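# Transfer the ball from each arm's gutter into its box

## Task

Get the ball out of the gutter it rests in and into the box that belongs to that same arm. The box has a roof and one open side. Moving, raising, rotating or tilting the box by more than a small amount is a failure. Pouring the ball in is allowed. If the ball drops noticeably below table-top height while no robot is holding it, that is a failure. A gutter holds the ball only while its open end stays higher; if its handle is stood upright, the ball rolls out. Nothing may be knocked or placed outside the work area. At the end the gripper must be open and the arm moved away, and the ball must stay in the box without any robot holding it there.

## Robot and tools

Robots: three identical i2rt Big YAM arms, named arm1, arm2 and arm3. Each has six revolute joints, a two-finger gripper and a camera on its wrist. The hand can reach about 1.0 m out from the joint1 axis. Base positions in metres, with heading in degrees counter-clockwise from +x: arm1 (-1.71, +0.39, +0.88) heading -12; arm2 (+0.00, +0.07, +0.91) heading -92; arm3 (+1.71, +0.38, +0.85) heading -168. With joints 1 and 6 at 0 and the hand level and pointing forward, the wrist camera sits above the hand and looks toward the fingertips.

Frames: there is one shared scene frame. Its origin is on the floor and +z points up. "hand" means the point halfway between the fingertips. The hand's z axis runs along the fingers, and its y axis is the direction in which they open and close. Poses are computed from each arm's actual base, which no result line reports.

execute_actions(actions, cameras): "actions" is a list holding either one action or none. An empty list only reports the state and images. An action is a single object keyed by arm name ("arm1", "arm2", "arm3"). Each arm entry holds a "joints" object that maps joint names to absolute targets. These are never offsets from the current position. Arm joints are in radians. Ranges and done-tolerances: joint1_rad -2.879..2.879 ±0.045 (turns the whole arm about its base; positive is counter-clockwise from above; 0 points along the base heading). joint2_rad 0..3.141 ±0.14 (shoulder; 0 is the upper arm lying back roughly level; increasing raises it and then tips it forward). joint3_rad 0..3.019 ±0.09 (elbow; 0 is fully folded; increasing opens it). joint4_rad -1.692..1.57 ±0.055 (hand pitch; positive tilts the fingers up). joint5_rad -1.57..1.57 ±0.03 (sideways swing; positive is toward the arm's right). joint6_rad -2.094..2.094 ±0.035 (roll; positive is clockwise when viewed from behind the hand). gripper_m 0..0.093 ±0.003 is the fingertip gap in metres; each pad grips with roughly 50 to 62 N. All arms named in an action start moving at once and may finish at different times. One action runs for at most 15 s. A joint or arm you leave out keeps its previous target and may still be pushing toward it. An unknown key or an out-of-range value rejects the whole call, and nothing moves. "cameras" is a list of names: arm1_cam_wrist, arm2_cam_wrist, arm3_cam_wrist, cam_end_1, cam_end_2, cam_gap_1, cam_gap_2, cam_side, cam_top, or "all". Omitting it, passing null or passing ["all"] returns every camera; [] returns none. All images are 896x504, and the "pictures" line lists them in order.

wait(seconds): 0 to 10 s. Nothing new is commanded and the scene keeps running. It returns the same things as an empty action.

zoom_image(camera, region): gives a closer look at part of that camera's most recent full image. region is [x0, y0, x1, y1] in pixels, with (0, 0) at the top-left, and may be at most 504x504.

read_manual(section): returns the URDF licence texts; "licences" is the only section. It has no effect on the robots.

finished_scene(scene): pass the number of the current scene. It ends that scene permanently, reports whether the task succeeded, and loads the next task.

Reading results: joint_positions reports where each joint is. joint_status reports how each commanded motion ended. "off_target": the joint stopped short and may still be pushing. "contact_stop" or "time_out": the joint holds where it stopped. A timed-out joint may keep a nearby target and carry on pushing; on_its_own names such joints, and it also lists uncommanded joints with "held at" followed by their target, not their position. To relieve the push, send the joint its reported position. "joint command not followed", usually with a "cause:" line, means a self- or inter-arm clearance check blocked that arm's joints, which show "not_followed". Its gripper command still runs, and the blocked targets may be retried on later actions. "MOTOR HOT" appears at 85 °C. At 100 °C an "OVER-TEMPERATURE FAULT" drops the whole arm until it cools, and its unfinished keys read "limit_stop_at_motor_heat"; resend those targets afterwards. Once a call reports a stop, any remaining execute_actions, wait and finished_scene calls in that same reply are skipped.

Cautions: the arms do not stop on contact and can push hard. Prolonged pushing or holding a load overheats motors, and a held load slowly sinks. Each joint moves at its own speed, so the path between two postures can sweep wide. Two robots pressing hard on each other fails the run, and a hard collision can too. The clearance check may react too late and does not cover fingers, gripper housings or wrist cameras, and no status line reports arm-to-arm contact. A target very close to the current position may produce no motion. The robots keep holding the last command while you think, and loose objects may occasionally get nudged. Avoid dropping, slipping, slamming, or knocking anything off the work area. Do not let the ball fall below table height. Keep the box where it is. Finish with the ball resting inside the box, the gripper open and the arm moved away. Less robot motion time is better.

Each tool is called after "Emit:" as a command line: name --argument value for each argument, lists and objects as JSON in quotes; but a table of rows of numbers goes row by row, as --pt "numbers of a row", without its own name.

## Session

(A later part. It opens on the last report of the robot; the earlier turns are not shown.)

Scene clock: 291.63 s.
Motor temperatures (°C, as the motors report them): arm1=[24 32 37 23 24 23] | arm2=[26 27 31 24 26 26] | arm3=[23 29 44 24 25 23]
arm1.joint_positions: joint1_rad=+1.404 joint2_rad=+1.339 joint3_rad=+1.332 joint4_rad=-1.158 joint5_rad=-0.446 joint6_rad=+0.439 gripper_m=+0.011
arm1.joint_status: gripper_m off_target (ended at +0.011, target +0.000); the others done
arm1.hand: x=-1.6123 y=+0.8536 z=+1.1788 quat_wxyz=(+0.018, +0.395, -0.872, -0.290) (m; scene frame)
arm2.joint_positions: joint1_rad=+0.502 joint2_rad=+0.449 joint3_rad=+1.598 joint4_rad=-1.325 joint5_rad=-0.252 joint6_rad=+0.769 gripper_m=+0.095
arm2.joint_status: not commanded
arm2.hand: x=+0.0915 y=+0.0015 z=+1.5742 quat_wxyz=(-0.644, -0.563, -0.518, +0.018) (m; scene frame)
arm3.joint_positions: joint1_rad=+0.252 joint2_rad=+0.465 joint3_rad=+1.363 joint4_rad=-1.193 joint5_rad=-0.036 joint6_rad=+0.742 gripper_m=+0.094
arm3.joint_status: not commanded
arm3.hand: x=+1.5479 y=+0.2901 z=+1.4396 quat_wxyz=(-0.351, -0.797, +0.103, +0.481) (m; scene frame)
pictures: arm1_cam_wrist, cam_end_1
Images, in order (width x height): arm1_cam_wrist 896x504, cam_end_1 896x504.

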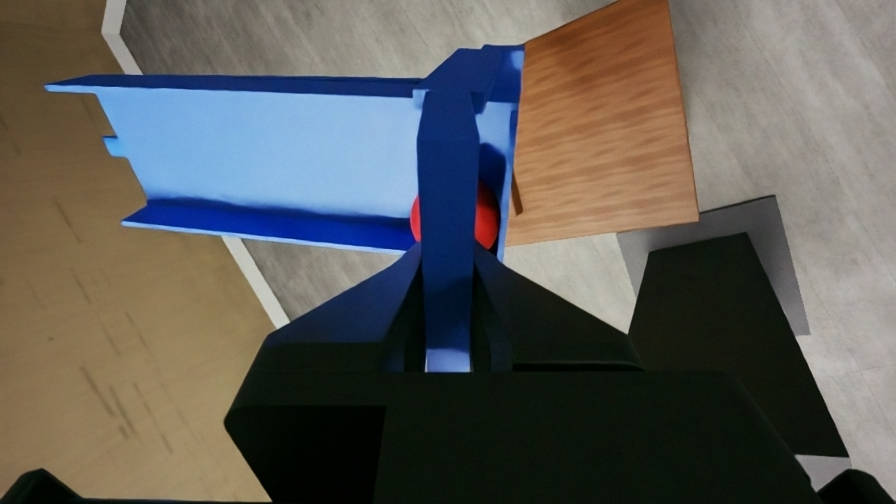

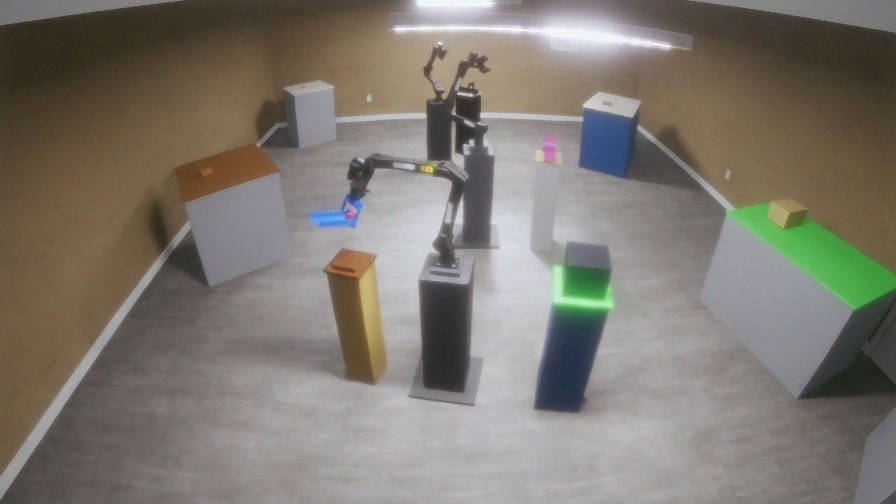

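Emit:
execute_actions --actions '[{"arm1": {"joints": {"joint1_rad": -1.68, "joint2_rad": 0.845, "joint3_rad": 0.64, "joint4_rad": -0.99, "joint5_rad": -0.25, "joint6_rad": 1.58, "gripper_m": 0.0}}}]' --cameras '["arm1_cam_wrist", "cam_end_1", "cam_gap_1", "cam_side"]'

Scene clock: 310.97 s.
Motor temperatures (°C, as the motors report them): arm1=[24 31 39 23 24 23] | arm2=[26 27 31 24 26 26] | arm3=[23 29 43 24 25 23]
arm1.joint_positions: joint1_rad=-1.670 joint2_rad=+0.853 joint3_rad=+0.630 joint4_rad=-1.007 joint5_rad=-0.245 joint6_rad=+1.573 gripper_m=+0.011
arm1.joint_status: gripper_m off_target (ended at +0.011, target +0.000); the others done
arm1.hand: x=-1.7615 y=+0.1104 z=+1.0242 quat_wxyz=(-0.183, -0.969, +0.132, -0.099) (m; scene frame)
arm2.joint_positions: joint1_rad=+0.502 joint2_rad=+0.449 joint3_rad=+1.598 joint4_rad=-1.325 joint5_rad=-0.252 joint6_rad=+0.769 gripper_m=+0.095
arm2.joint_status: not commanded
arm2.hand: x=+0.0915 y=+0.0015 z=+1.5742 quat_wxyz=(-0.644, -0.563, -0.518, +0.018) (m; scene frame)
arm3.joint_positions: joint1_rad=+0.252 joint2_rad=+0.465 joint3_rad=+1.363 joint4_rad=-1.193 joint5_rad=-0.036 joint6_rad=+0.742 gripper_m=+0.094
arm3.joint_status: not commanded
arm3.hand: x=+1.5479 y=+0.2901 z=+1.4396 quat_wxyz=(-0.351, -0.797, +0.103, +0.481) (m; scene frame)
pictures: arm1_cam_wrist, cam_end_1, cam_gap_1, cam_side
Images, in order (width x height): arm1_cam_wrist 896x504, cam_end_1 896x504, cam_gap_1 896x504, cam_side 896x504.

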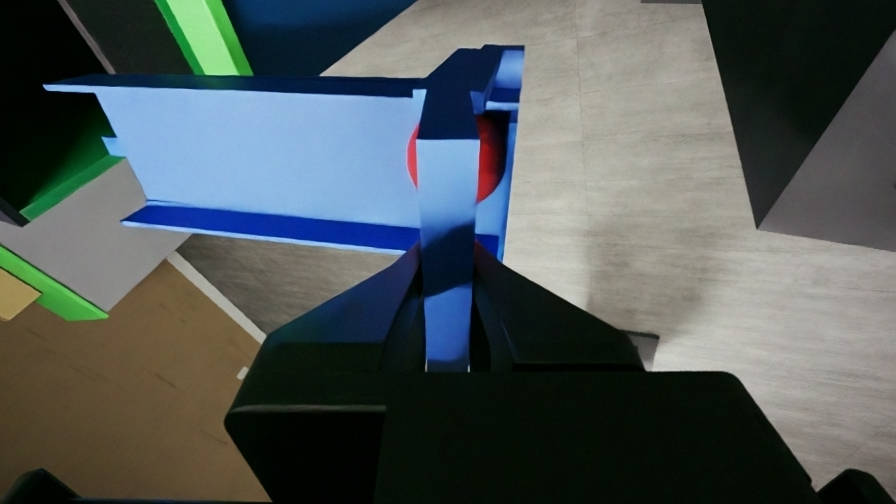

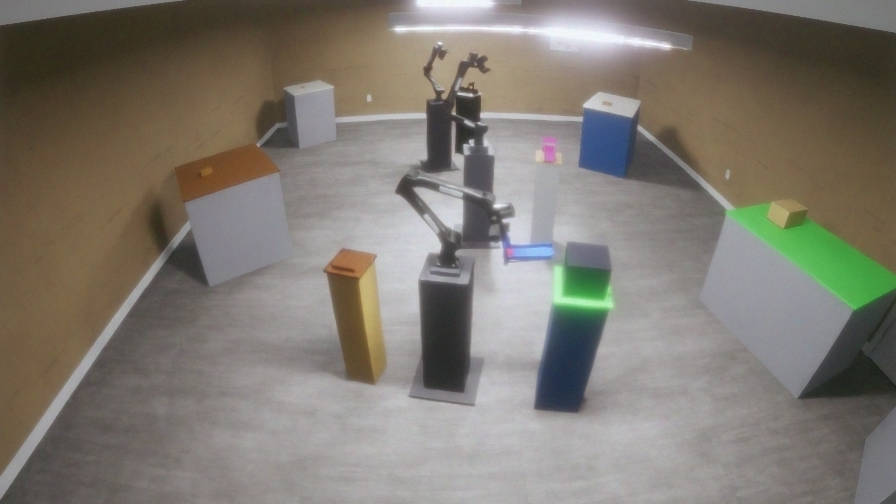

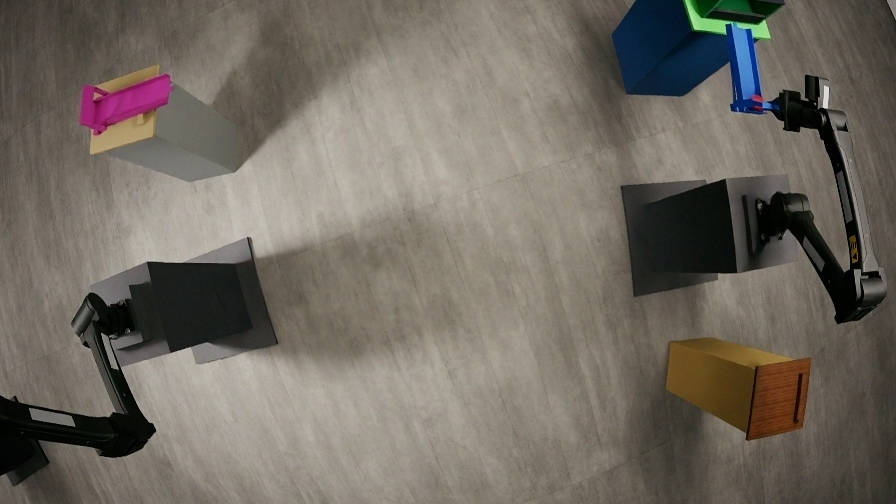

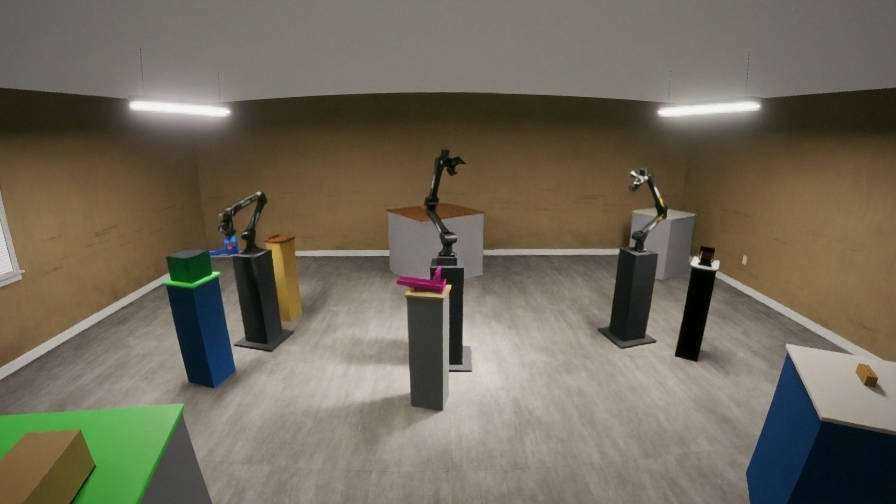

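Emit:
zoom_image --camera "arm1_cam_wrist" --region '[0, 0, 270, 250]'

Emit:
zoom_image --camera "cam_end_1" --region '[480, 195, 630, 320]'

Region (0, 0, 270, 250) of arm1_cam_wrist's 896x504 image, scaled by 1.867, with more detail than that image has; it fills the top 467 rows of this view, and the rest is white.

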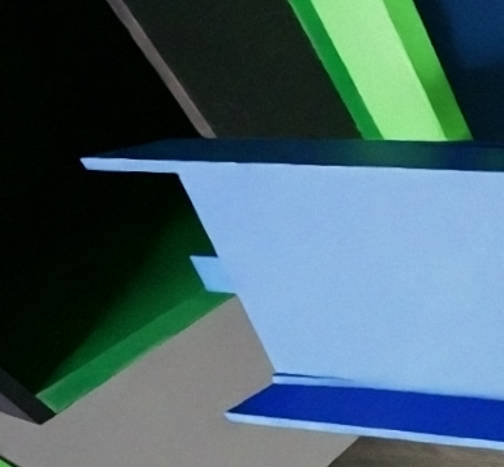

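Region (480, 195, 630, 320) of cam_end_1's 896x504 image, scaled by 3.360, with more detail than that image has.

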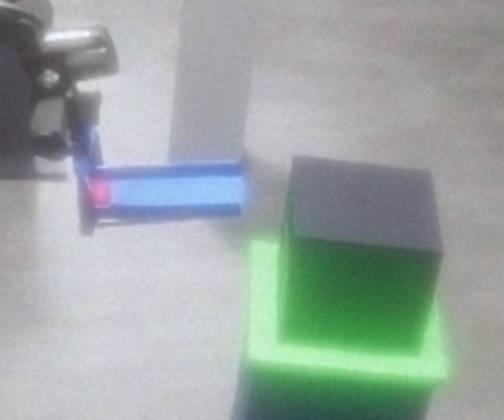

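Emit:
execute_actions --actions '[{"arm1": {"joints": {"joint1_rad": -1.68, "joint2_rad": 0.98, "joint3_rad": 0.82, "joint4_rad": -1.125, "joint5_rad": 0.0, "joint6_rad": 1.58, "gripper_m": 0.0}}}]' --cameras '["arm1_cam_wrist", "cam_end_1", "cam_gap_1"]'

Scene clock: 355.20 s.
Motor temperatures (°C, as the motors report them): arm1=[24 29 40 23 24 23] | arm2=[26 27 32 24 26 26] | arm3=[23 29 43 24 25 23]
arm1.joint_positions: joint1_rad=-1.670 joint2_rad=+0.991 joint3_rad=+0.764 joint4_rad=-1.115 joint5_rad=-0.002 joint6_rad=+1.574 gripper_m=+0.011
arm1.joint_status: gripper_m off_target (ended at +0.011, target +0.000); the others done
arm1.hand: x=-1.8078 y=+0.1017 z=+1.0337 quat_wxyz=(-0.112, -0.982, +0.155, +0.011) (m; scene frame)
arm2.joint_positions: joint1_rad=+0.502 joint2_rad=+0.449 joint3_rad=+1.598 joint4_rad=-1.325 joint5_rad=-0.252 joint6_rad=+0.769 gripper_m=+0.095
arm2.joint_status: not commanded
arm2.hand: x=+0.0915 y=+0.0015 z=+1.5742 quat_wxyz=(-0.644, -0.563, -0.518, +0.018) (m; scene frame)
arm3.joint_positions: joint1_rad=+0.252 joint2_rad=+0.465 joint3_rad=+1.363 joint4_rad=-1.193 joint5_rad=-0.036 joint6_rad=+0.742 gripper_m=+0.094
arm3.joint_status: not commanded
arm3.hand: x=+1.5479 y=+0.2901 z=+1.4396 quat_wxyz=(-0.351, -0.797, +0.103, +0.481) (m; scene frame)
pictures: arm1_cam_wrist, cam_end_1, cam_gap_1
Images, in order (width x height): arm1_cam_wrist 896x504, cam_end_1 896x504, cam_gap_1 896x504.

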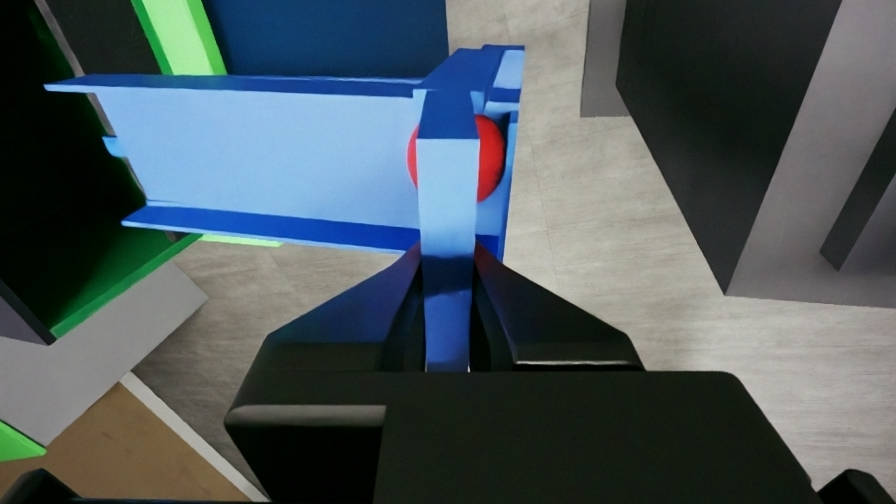

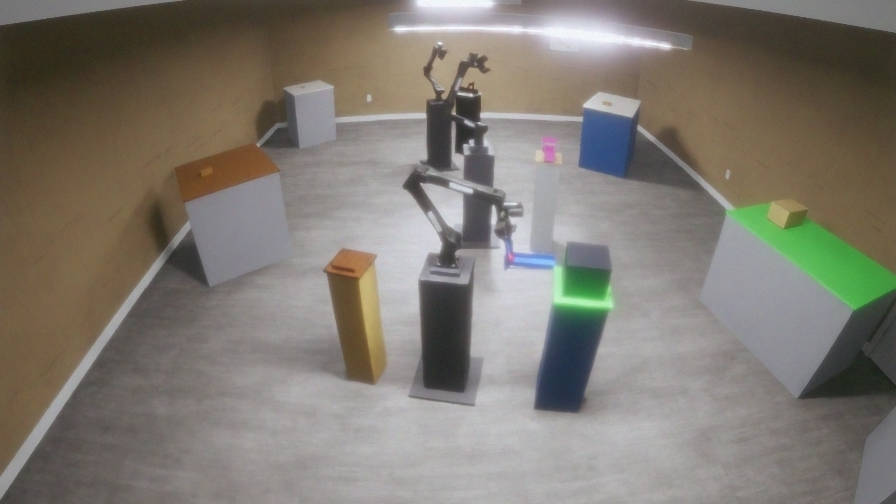

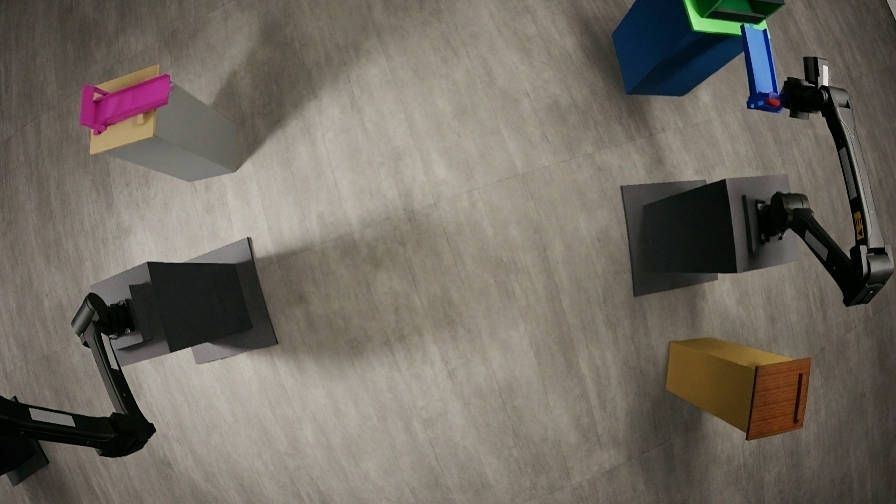

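Emit:
zoom_image --camera "arm1_cam_wrist" --region '[0, 0, 300, 360]'

Region (0, 0, 300, 360) of arm1_cam_wrist's 896x504 image, scaled by 1.400, with more detail than that image has.

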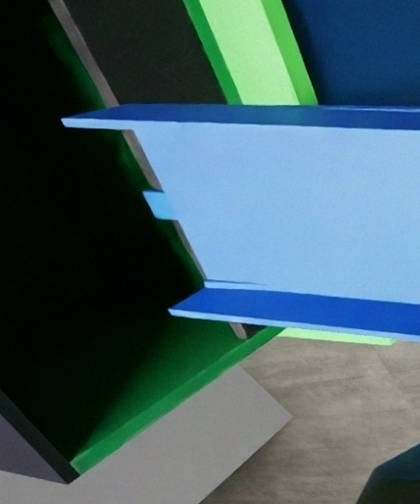

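Emit:
execute_actions --actions '[{"arm1": {"joints": {"joint1_rad": -1.68, "joint2_rad": 1.31, "joint3_rad": 1.155, "joint4_rad": -1.215, "joint5_rad": 0.0, "joint6_rad": 1.58, "gripper_m": 0.0}}}]' --cameras '["arm1_cam_wrist", "cam_end_1", "cam_gap_1"]'

Scene clock: 406.33 s.
Motor temperatures (°C, as the motors report them): arm1=[24 29 46 23 24 23] | arm2=[26 27 32 24 26 26] | arm3=[23 29 43 24 25 23]
arm1.joint_positions: joint1_rad=-1.670 joint2_rad=+1.316 joint3_rad=+1.095 joint4_rad=-1.208 joint5_rad=-0.002 joint6_rad=+1.574 gripper_m=+0.011
arm1.joint_status: gripper_m off_target (ended at +0.011, target +0.000); the others done
arm1.hand: x=-1.8386 y=+0.0061 z=+1.0609 quat_wxyz=(-0.069, -0.985, +0.155, +0.004) (m; scene frame)
arm2.joint_positions: joint1_rad=+0.502 joint2_rad=+0.449 joint3_rad=+1.598 joint4_rad=-1.325 joint5_rad=-0.252 joint6_rad=+0.769 gripper_m=+0.095
arm2.joint_status: not commanded
arm2.hand: x=+0.0915 y=+0.0015 z=+1.5742 quat_wxyz=(-0.644, -0.563, -0.518, +0.018) (m; scene frame)
arm3.joint_positions: joint1_rad=+0.252 joint2_rad=+0.465 joint3_rad=+1.363 joint4_rad=-1.193 joint5_rad=-0.036 joint6_rad=+0.742 gripper_m=+0.094
arm3.joint_status: not commanded
arm3.hand: x=+1.5479 y=+0.2901 z=+1.4396 quat_wxyz=(-0.351, -0.797, +0.103, +0.481) (m; scene frame)
pictures: arm1_cam_wrist, cam_end_1, cam_gap_1
Images, in order (width x height): arm1_cam_wrist 896x504, cam_end_1 896x504, cam_gap_1 896x504.

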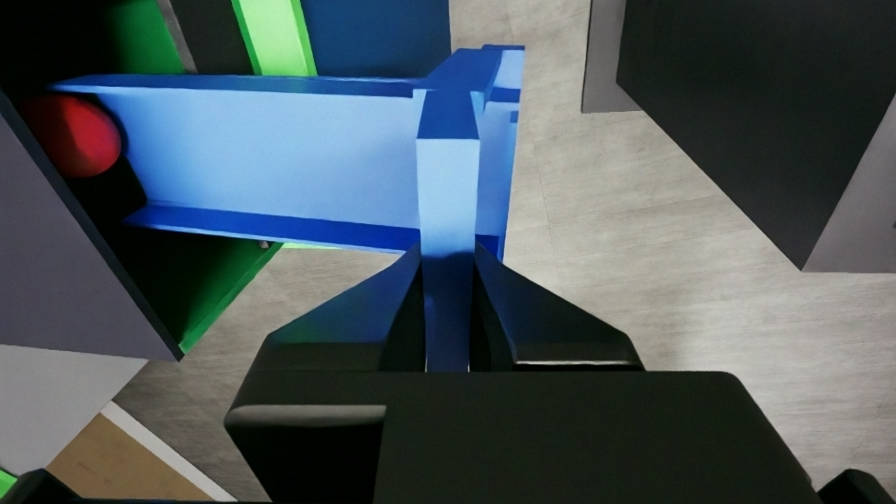

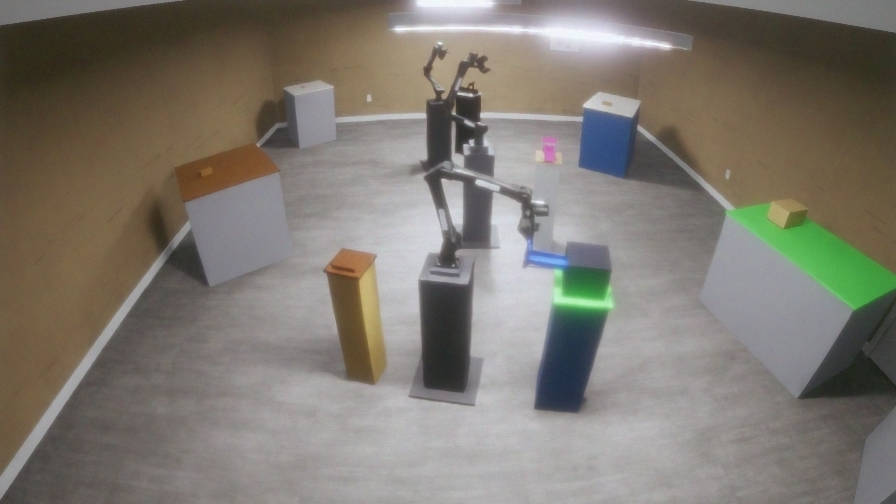

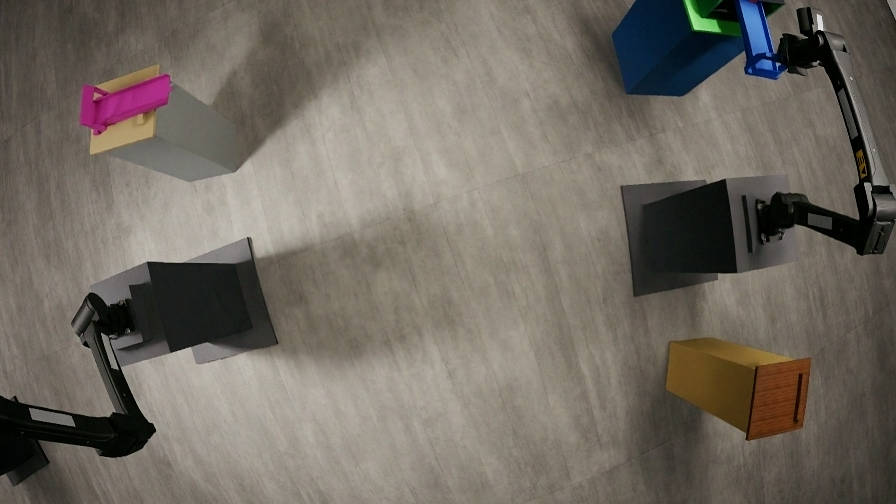

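The ball is leaving the tip inside the box. Verifying.

Emit:
execute_actions --actions '[]' --cameras '["arm1_cam_wrist", "cam_end_1", "cam_gap_1"]'

Scene clock: 409.47 s.
Motor temperatures (°C, as the motors report them): arm1=[24 29 47 23 24 23] | arm2=[26 27 32 24 26 26] | arm3=[23 29 43 24 25 23]
arm1.joint_positions: joint1_rad=-1.670 joint2_rad=+1.316 joint3_rad=+1.095 joint4_rad=-1.208 joint5_rad=-0.002 joint6_rad=+1.574 gripper_m=+0.011
arm1.joint_status: gripper_m off_target (ended at +0.011, target +0.000); the others done
arm1.hand: x=-1.8386 y=+0.0061 z=+1.0609 quat_wxyz=(-0.069, -0.985, +0.155, +0.004) (m; scene frame)
arm2.joint_positions: joint1_rad=+0.502 joint2_rad=+0.449 joint3_rad=+1.598 joint4_rad=-1.325 joint5_rad=-0.252 joint6_rad=+0.769 gripper_m=+0.095
arm2.joint_status: not commanded
arm2.hand: x=+0.0915 y=+0.0015 z=+1.5742 quat_wxyz=(-0.644, -0.563, -0.518, +0.018) (m; scene frame)
arm3.joint_positions: joint1_rad=+0.252 joint2_rad=+0.465 joint3_rad=+1.363 joint4_rad=-1.193 joint5_rad=-0.036 joint6_rad=+0.742 gripper_m=+0.094
arm3.joint_status: not commanded
arm3.hand: x=+1.5479 y=+0.2901 z=+1.4396 quat_wxyz=(-0.351, -0.797, +0.103, +0.481) (m; scene frame)
pictures: arm1_cam_wrist, cam_end_1, cam_gap_1
Images, in order (width x height): arm1_cam_wrist 896x504, cam_end_1 896x504, cam_gap_1 896x504.

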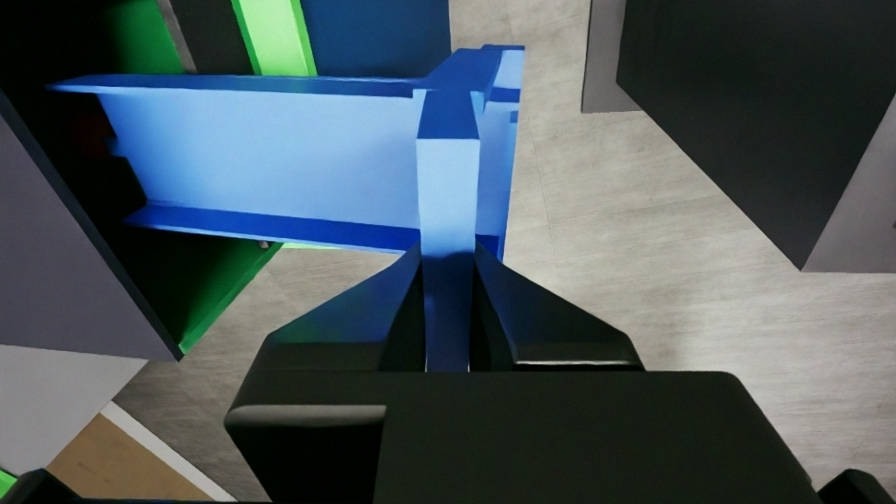

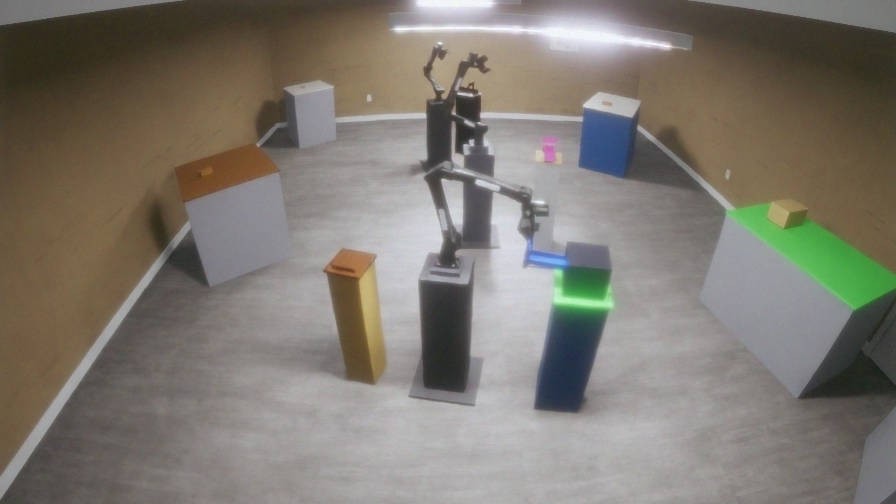

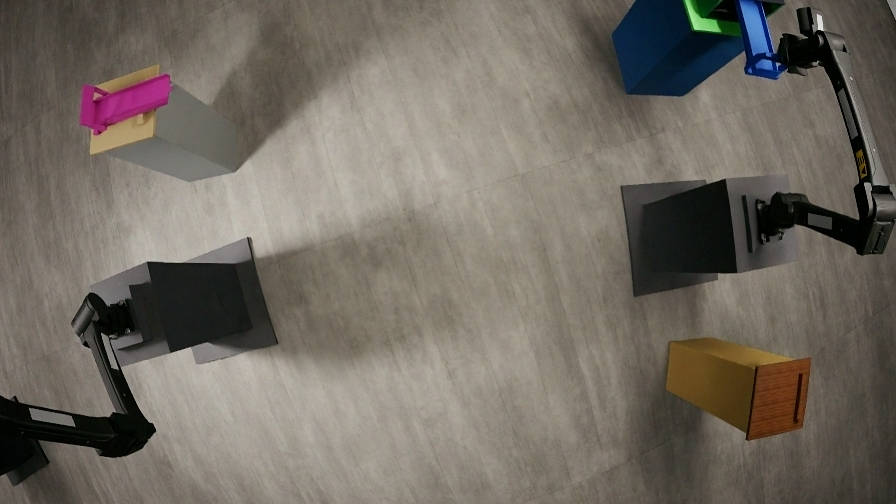

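Emit:
execute_actions --actions '[{"arm1": {"joints": {"joint2_rad": 1.01, "joint3_rad": 0.825, "joint4_rad": -1.297, "gripper_m": 0.0}}}]' --cameras '["arm1_cam_wrist", "cam_end_1", "cam_gap_1"]'

Scene clock: 451.47 s.
Motor temperatures (°C, as the motors report them): arm1=[24 30 48 23 24 23] | arm2=[26 27 32 24 26 26] | arm3=[23 28 43 24 25 23]
arm1.joint_positions: joint1_rad=-1.670 joint2_rad=+1.007 joint3_rad=+0.823 joint4_rad=-1.292 joint5_rad=-0.002 joint6_rad=+1.574 gripper_m=+0.011
arm1.joint_status: gripper_m off_target (ended at +0.011, target +0.000); the others done
arm1.hand: x=-1.8008 y=+0.1241 z=+1.0470 quat_wxyz=(-0.046, -0.987, +0.156, +0.001) (m; scene frame)
arm2.joint_positions: joint1_rad=+0.502 joint2_rad=+0.449 joint3_rad=+1.598 joint4_rad=-1.325 joint5_rad=-0.252 joint6_rad=+0.769 gripper_m=+0.095
arm2.joint_status: not commanded
arm2.hand: x=+0.0915 y=+0.0015 z=+1.5742 quat_wxyz=(-0.644, -0.563, -0.518, +0.018) (m; scene frame)
arm3.joint_positions: joint1_rad=+0.252 joint2_rad=+0.465 joint3_rad=+1.363 joint4_rad=-1.193 joint5_rad=-0.036 joint6_rad=+0.742 gripper_m=+0.094
arm3.joint_status: not commanded
arm3.hand: x=+1.5479 y=+0.2901 z=+1.4396 quat_wxyz=(-0.351, -0.797, +0.103, +0.481) (m; scene frame)
pictures: arm1_cam_wrist, cam_end_1, cam_gap_1
Images, in order (width x height): arm1_cam_wrist 896x504, cam_end_1 896x504, cam_gap_1 896x504.

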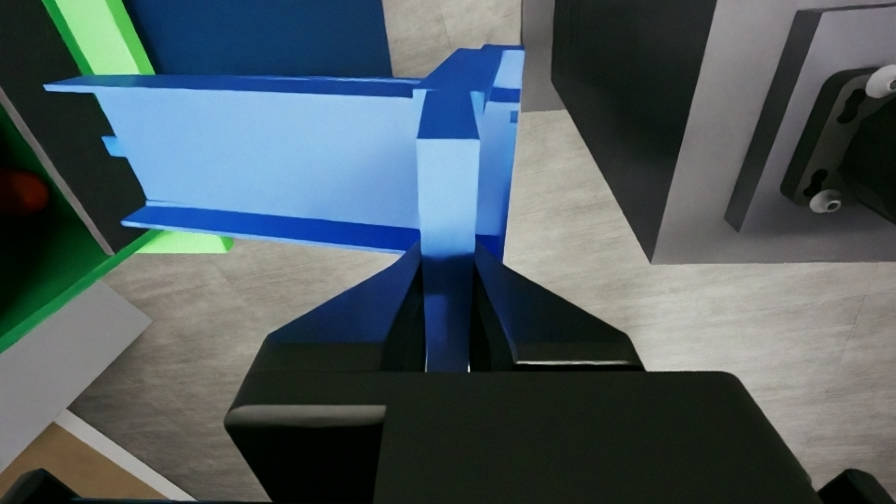

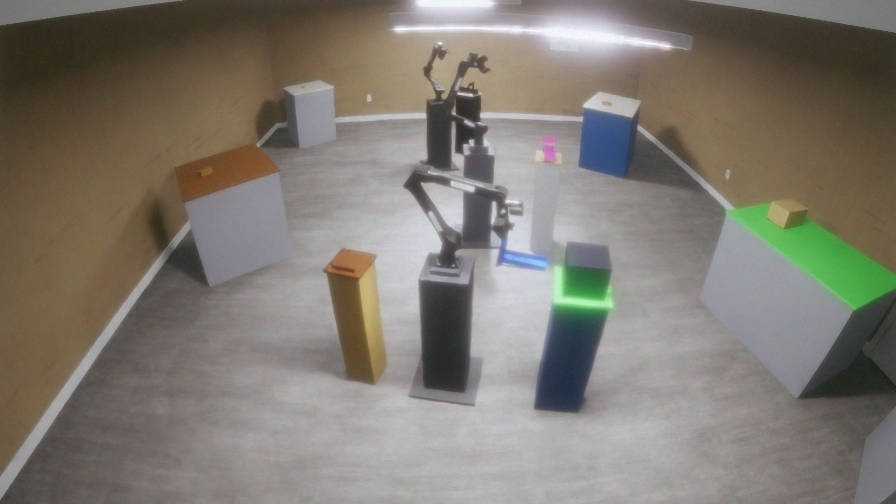

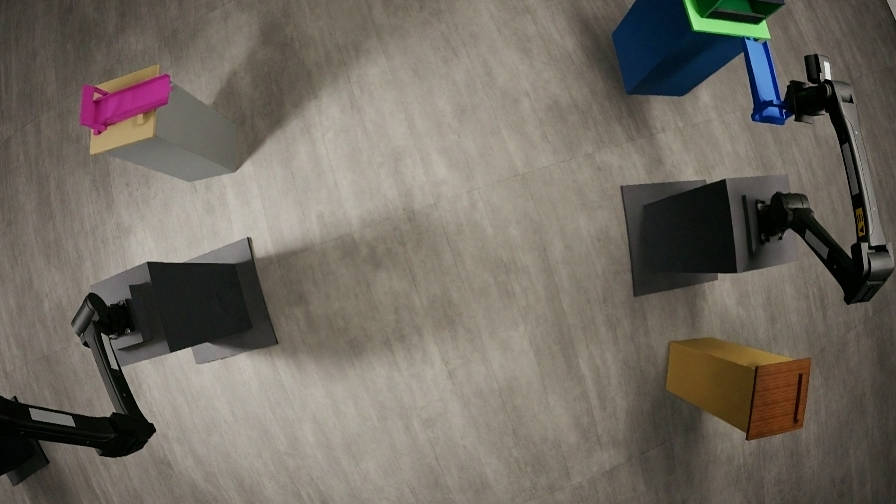

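Emit:
execute_actions --actions '[]'

Scene clock: 464.13 s.
Motor temperatures (°C, as the motors report them): arm1=[24 29 44 23 24 23] | arm2=[26 27 32 24 26 26] | arm3=[23 28 43 24 25 23]
arm1.joint_positions: joint1_rad=-1.670 joint2_rad=+1.007 joint3_rad=+0.823 joint4_rad=-1.292 joint5_rad=-0.002 joint6_rad=+1.574 gripper_m=+0.011
arm1.joint_status: gripper_m off_target (ended at +0.011, target +0.000); the others done
arm1.hand: x=-1.8008 y=+0.1241 z=+1.0470 quat_wxyz=(-0.046, -0.987, +0.156, +0.001) (m; scene frame)
arm2.joint_positions: joint1_rad=+0.502 joint2_rad=+0.449 joint3_rad=+1.598 joint4_rad=-1.325 joint5_rad=-0.252 joint6_rad=+0.769 gripper_m=+0.095
arm2.joint_status: not commanded
arm2.hand: x=+0.0915 y=+0.0015 z=+1.5742 quat_wxyz=(-0.644, -0.563, -0.518, +0.018) (m; scene frame)
arm3.joint_positions: joint1_rad=+0.252 joint2_rad=+0.465 joint3_rad=+1.363 joint4_rad=-1.193 joint5_rad=-0.036 joint6_rad=+0.742 gripper_m=+0.094
arm3.joint_status: not commanded
arm3.hand: x=+1.5479 y=+0.2901 z=+1.4396 quat_wxyz=(-0.351, -0.797, +0.103, +0.481) (m; scene frame)
pictures: arm1_cam_wrist, arm2_cam_wrist, arm3_cam_wrist, cam_end_1, cam_end_2, cam_gap_1, cam_gap_2, cam_side, cam_top
Images, in order (width x height): arm1_cam_wrist 896x504, arm2_cam_wrist 896x504, arm3_cam_wrist 896x504, cam_end_1 896x504, cam_end_2 896x504, cam_gap_1 896x504, cam_gap_2 896x504, cam_side 896x504, cam_top 896x504.

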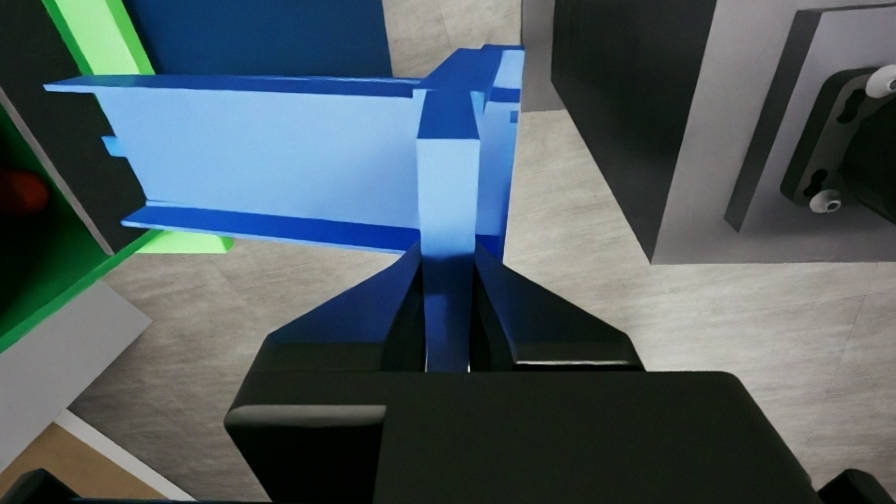

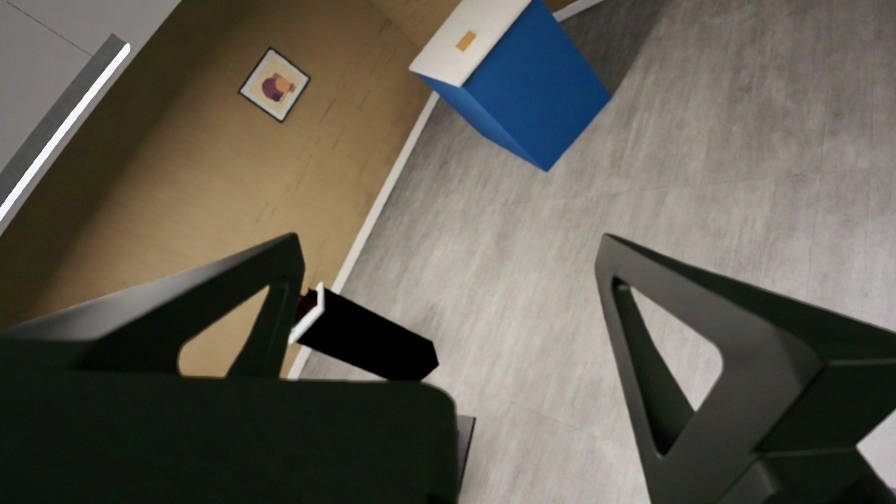

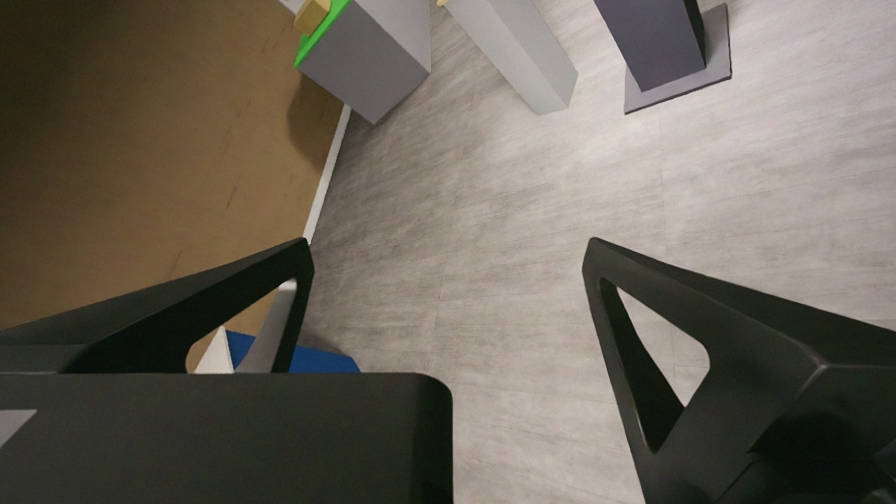

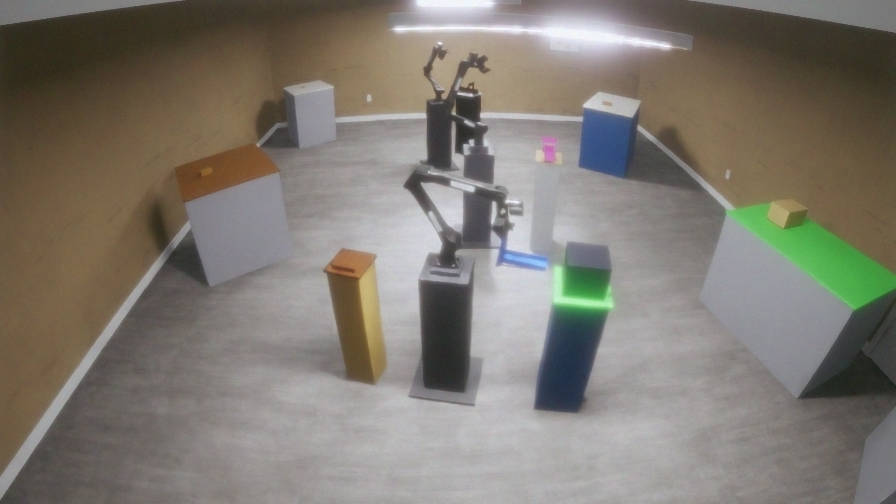

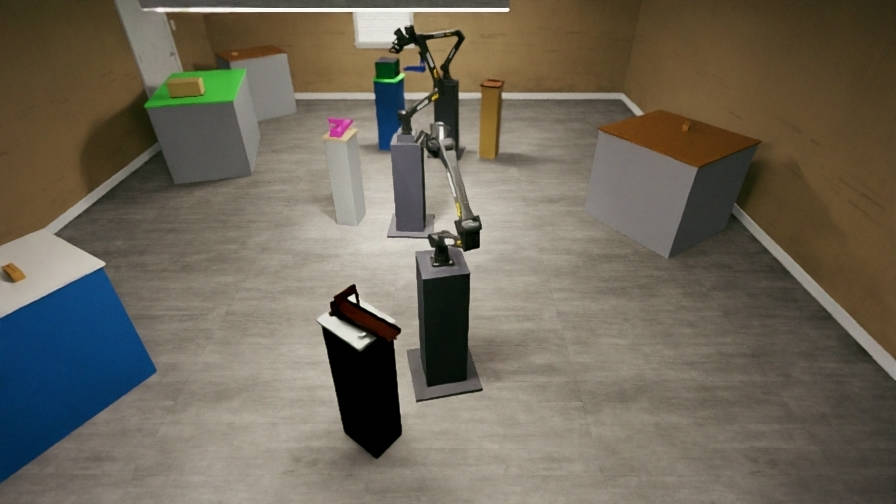

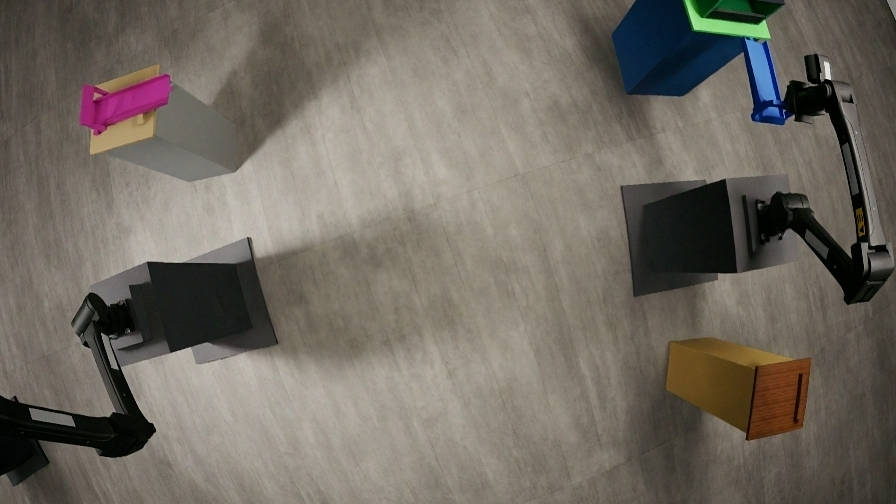

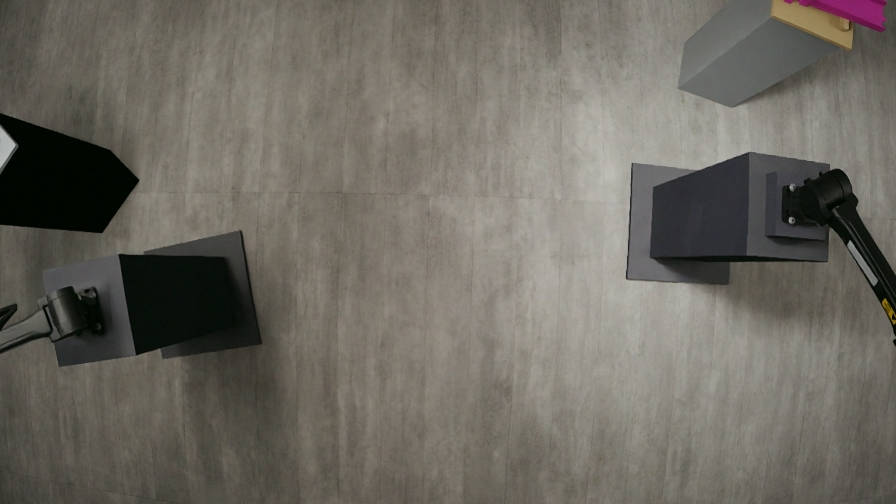

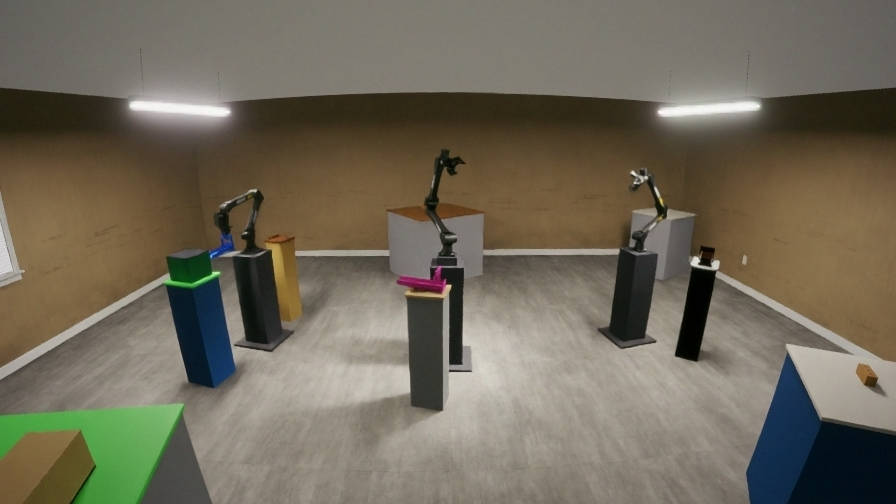

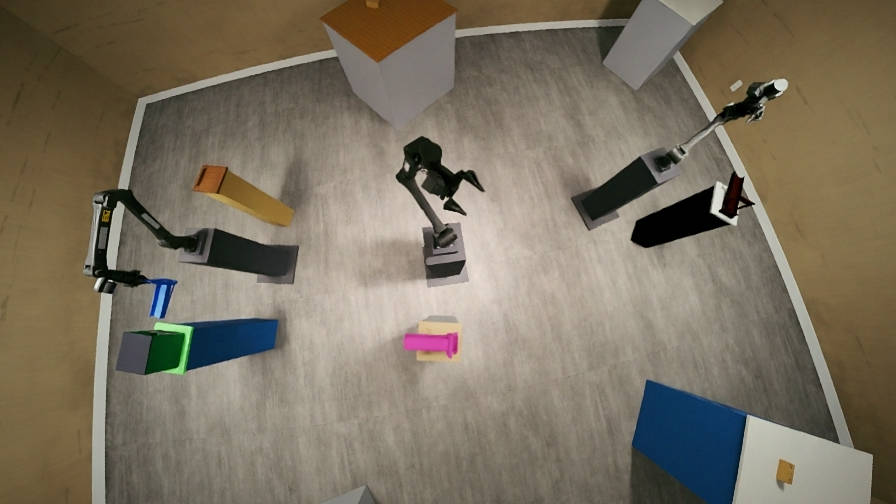

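Emit:
zoom_image --camera "cam_end_1" --region '[400, 150, 640, 330]'

Emit:
zoom_image --camera "cam_gap_1" --region '[660, 0, 896, 150]'

Region (400, 150, 640, 330) of cam_end_1's 896x504 image, scaled by 2.100, with more detail than that image has; it fills the top 378 rows of this view, and the rest is white.

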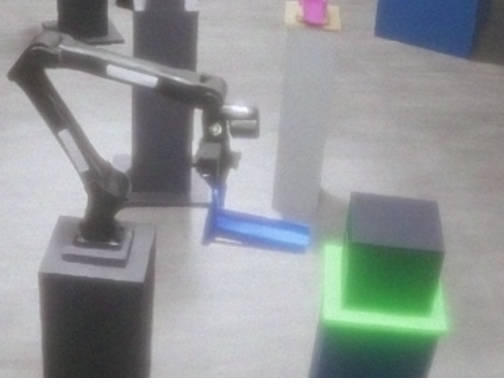

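Region (660, 0, 896, 150) of cam_gap_1's 896x504 image, scaled by 2.136, with more detail than that image has; it fills the top 320 rows of this view, and the rest is white.

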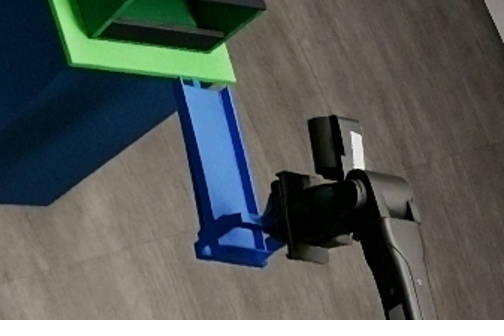

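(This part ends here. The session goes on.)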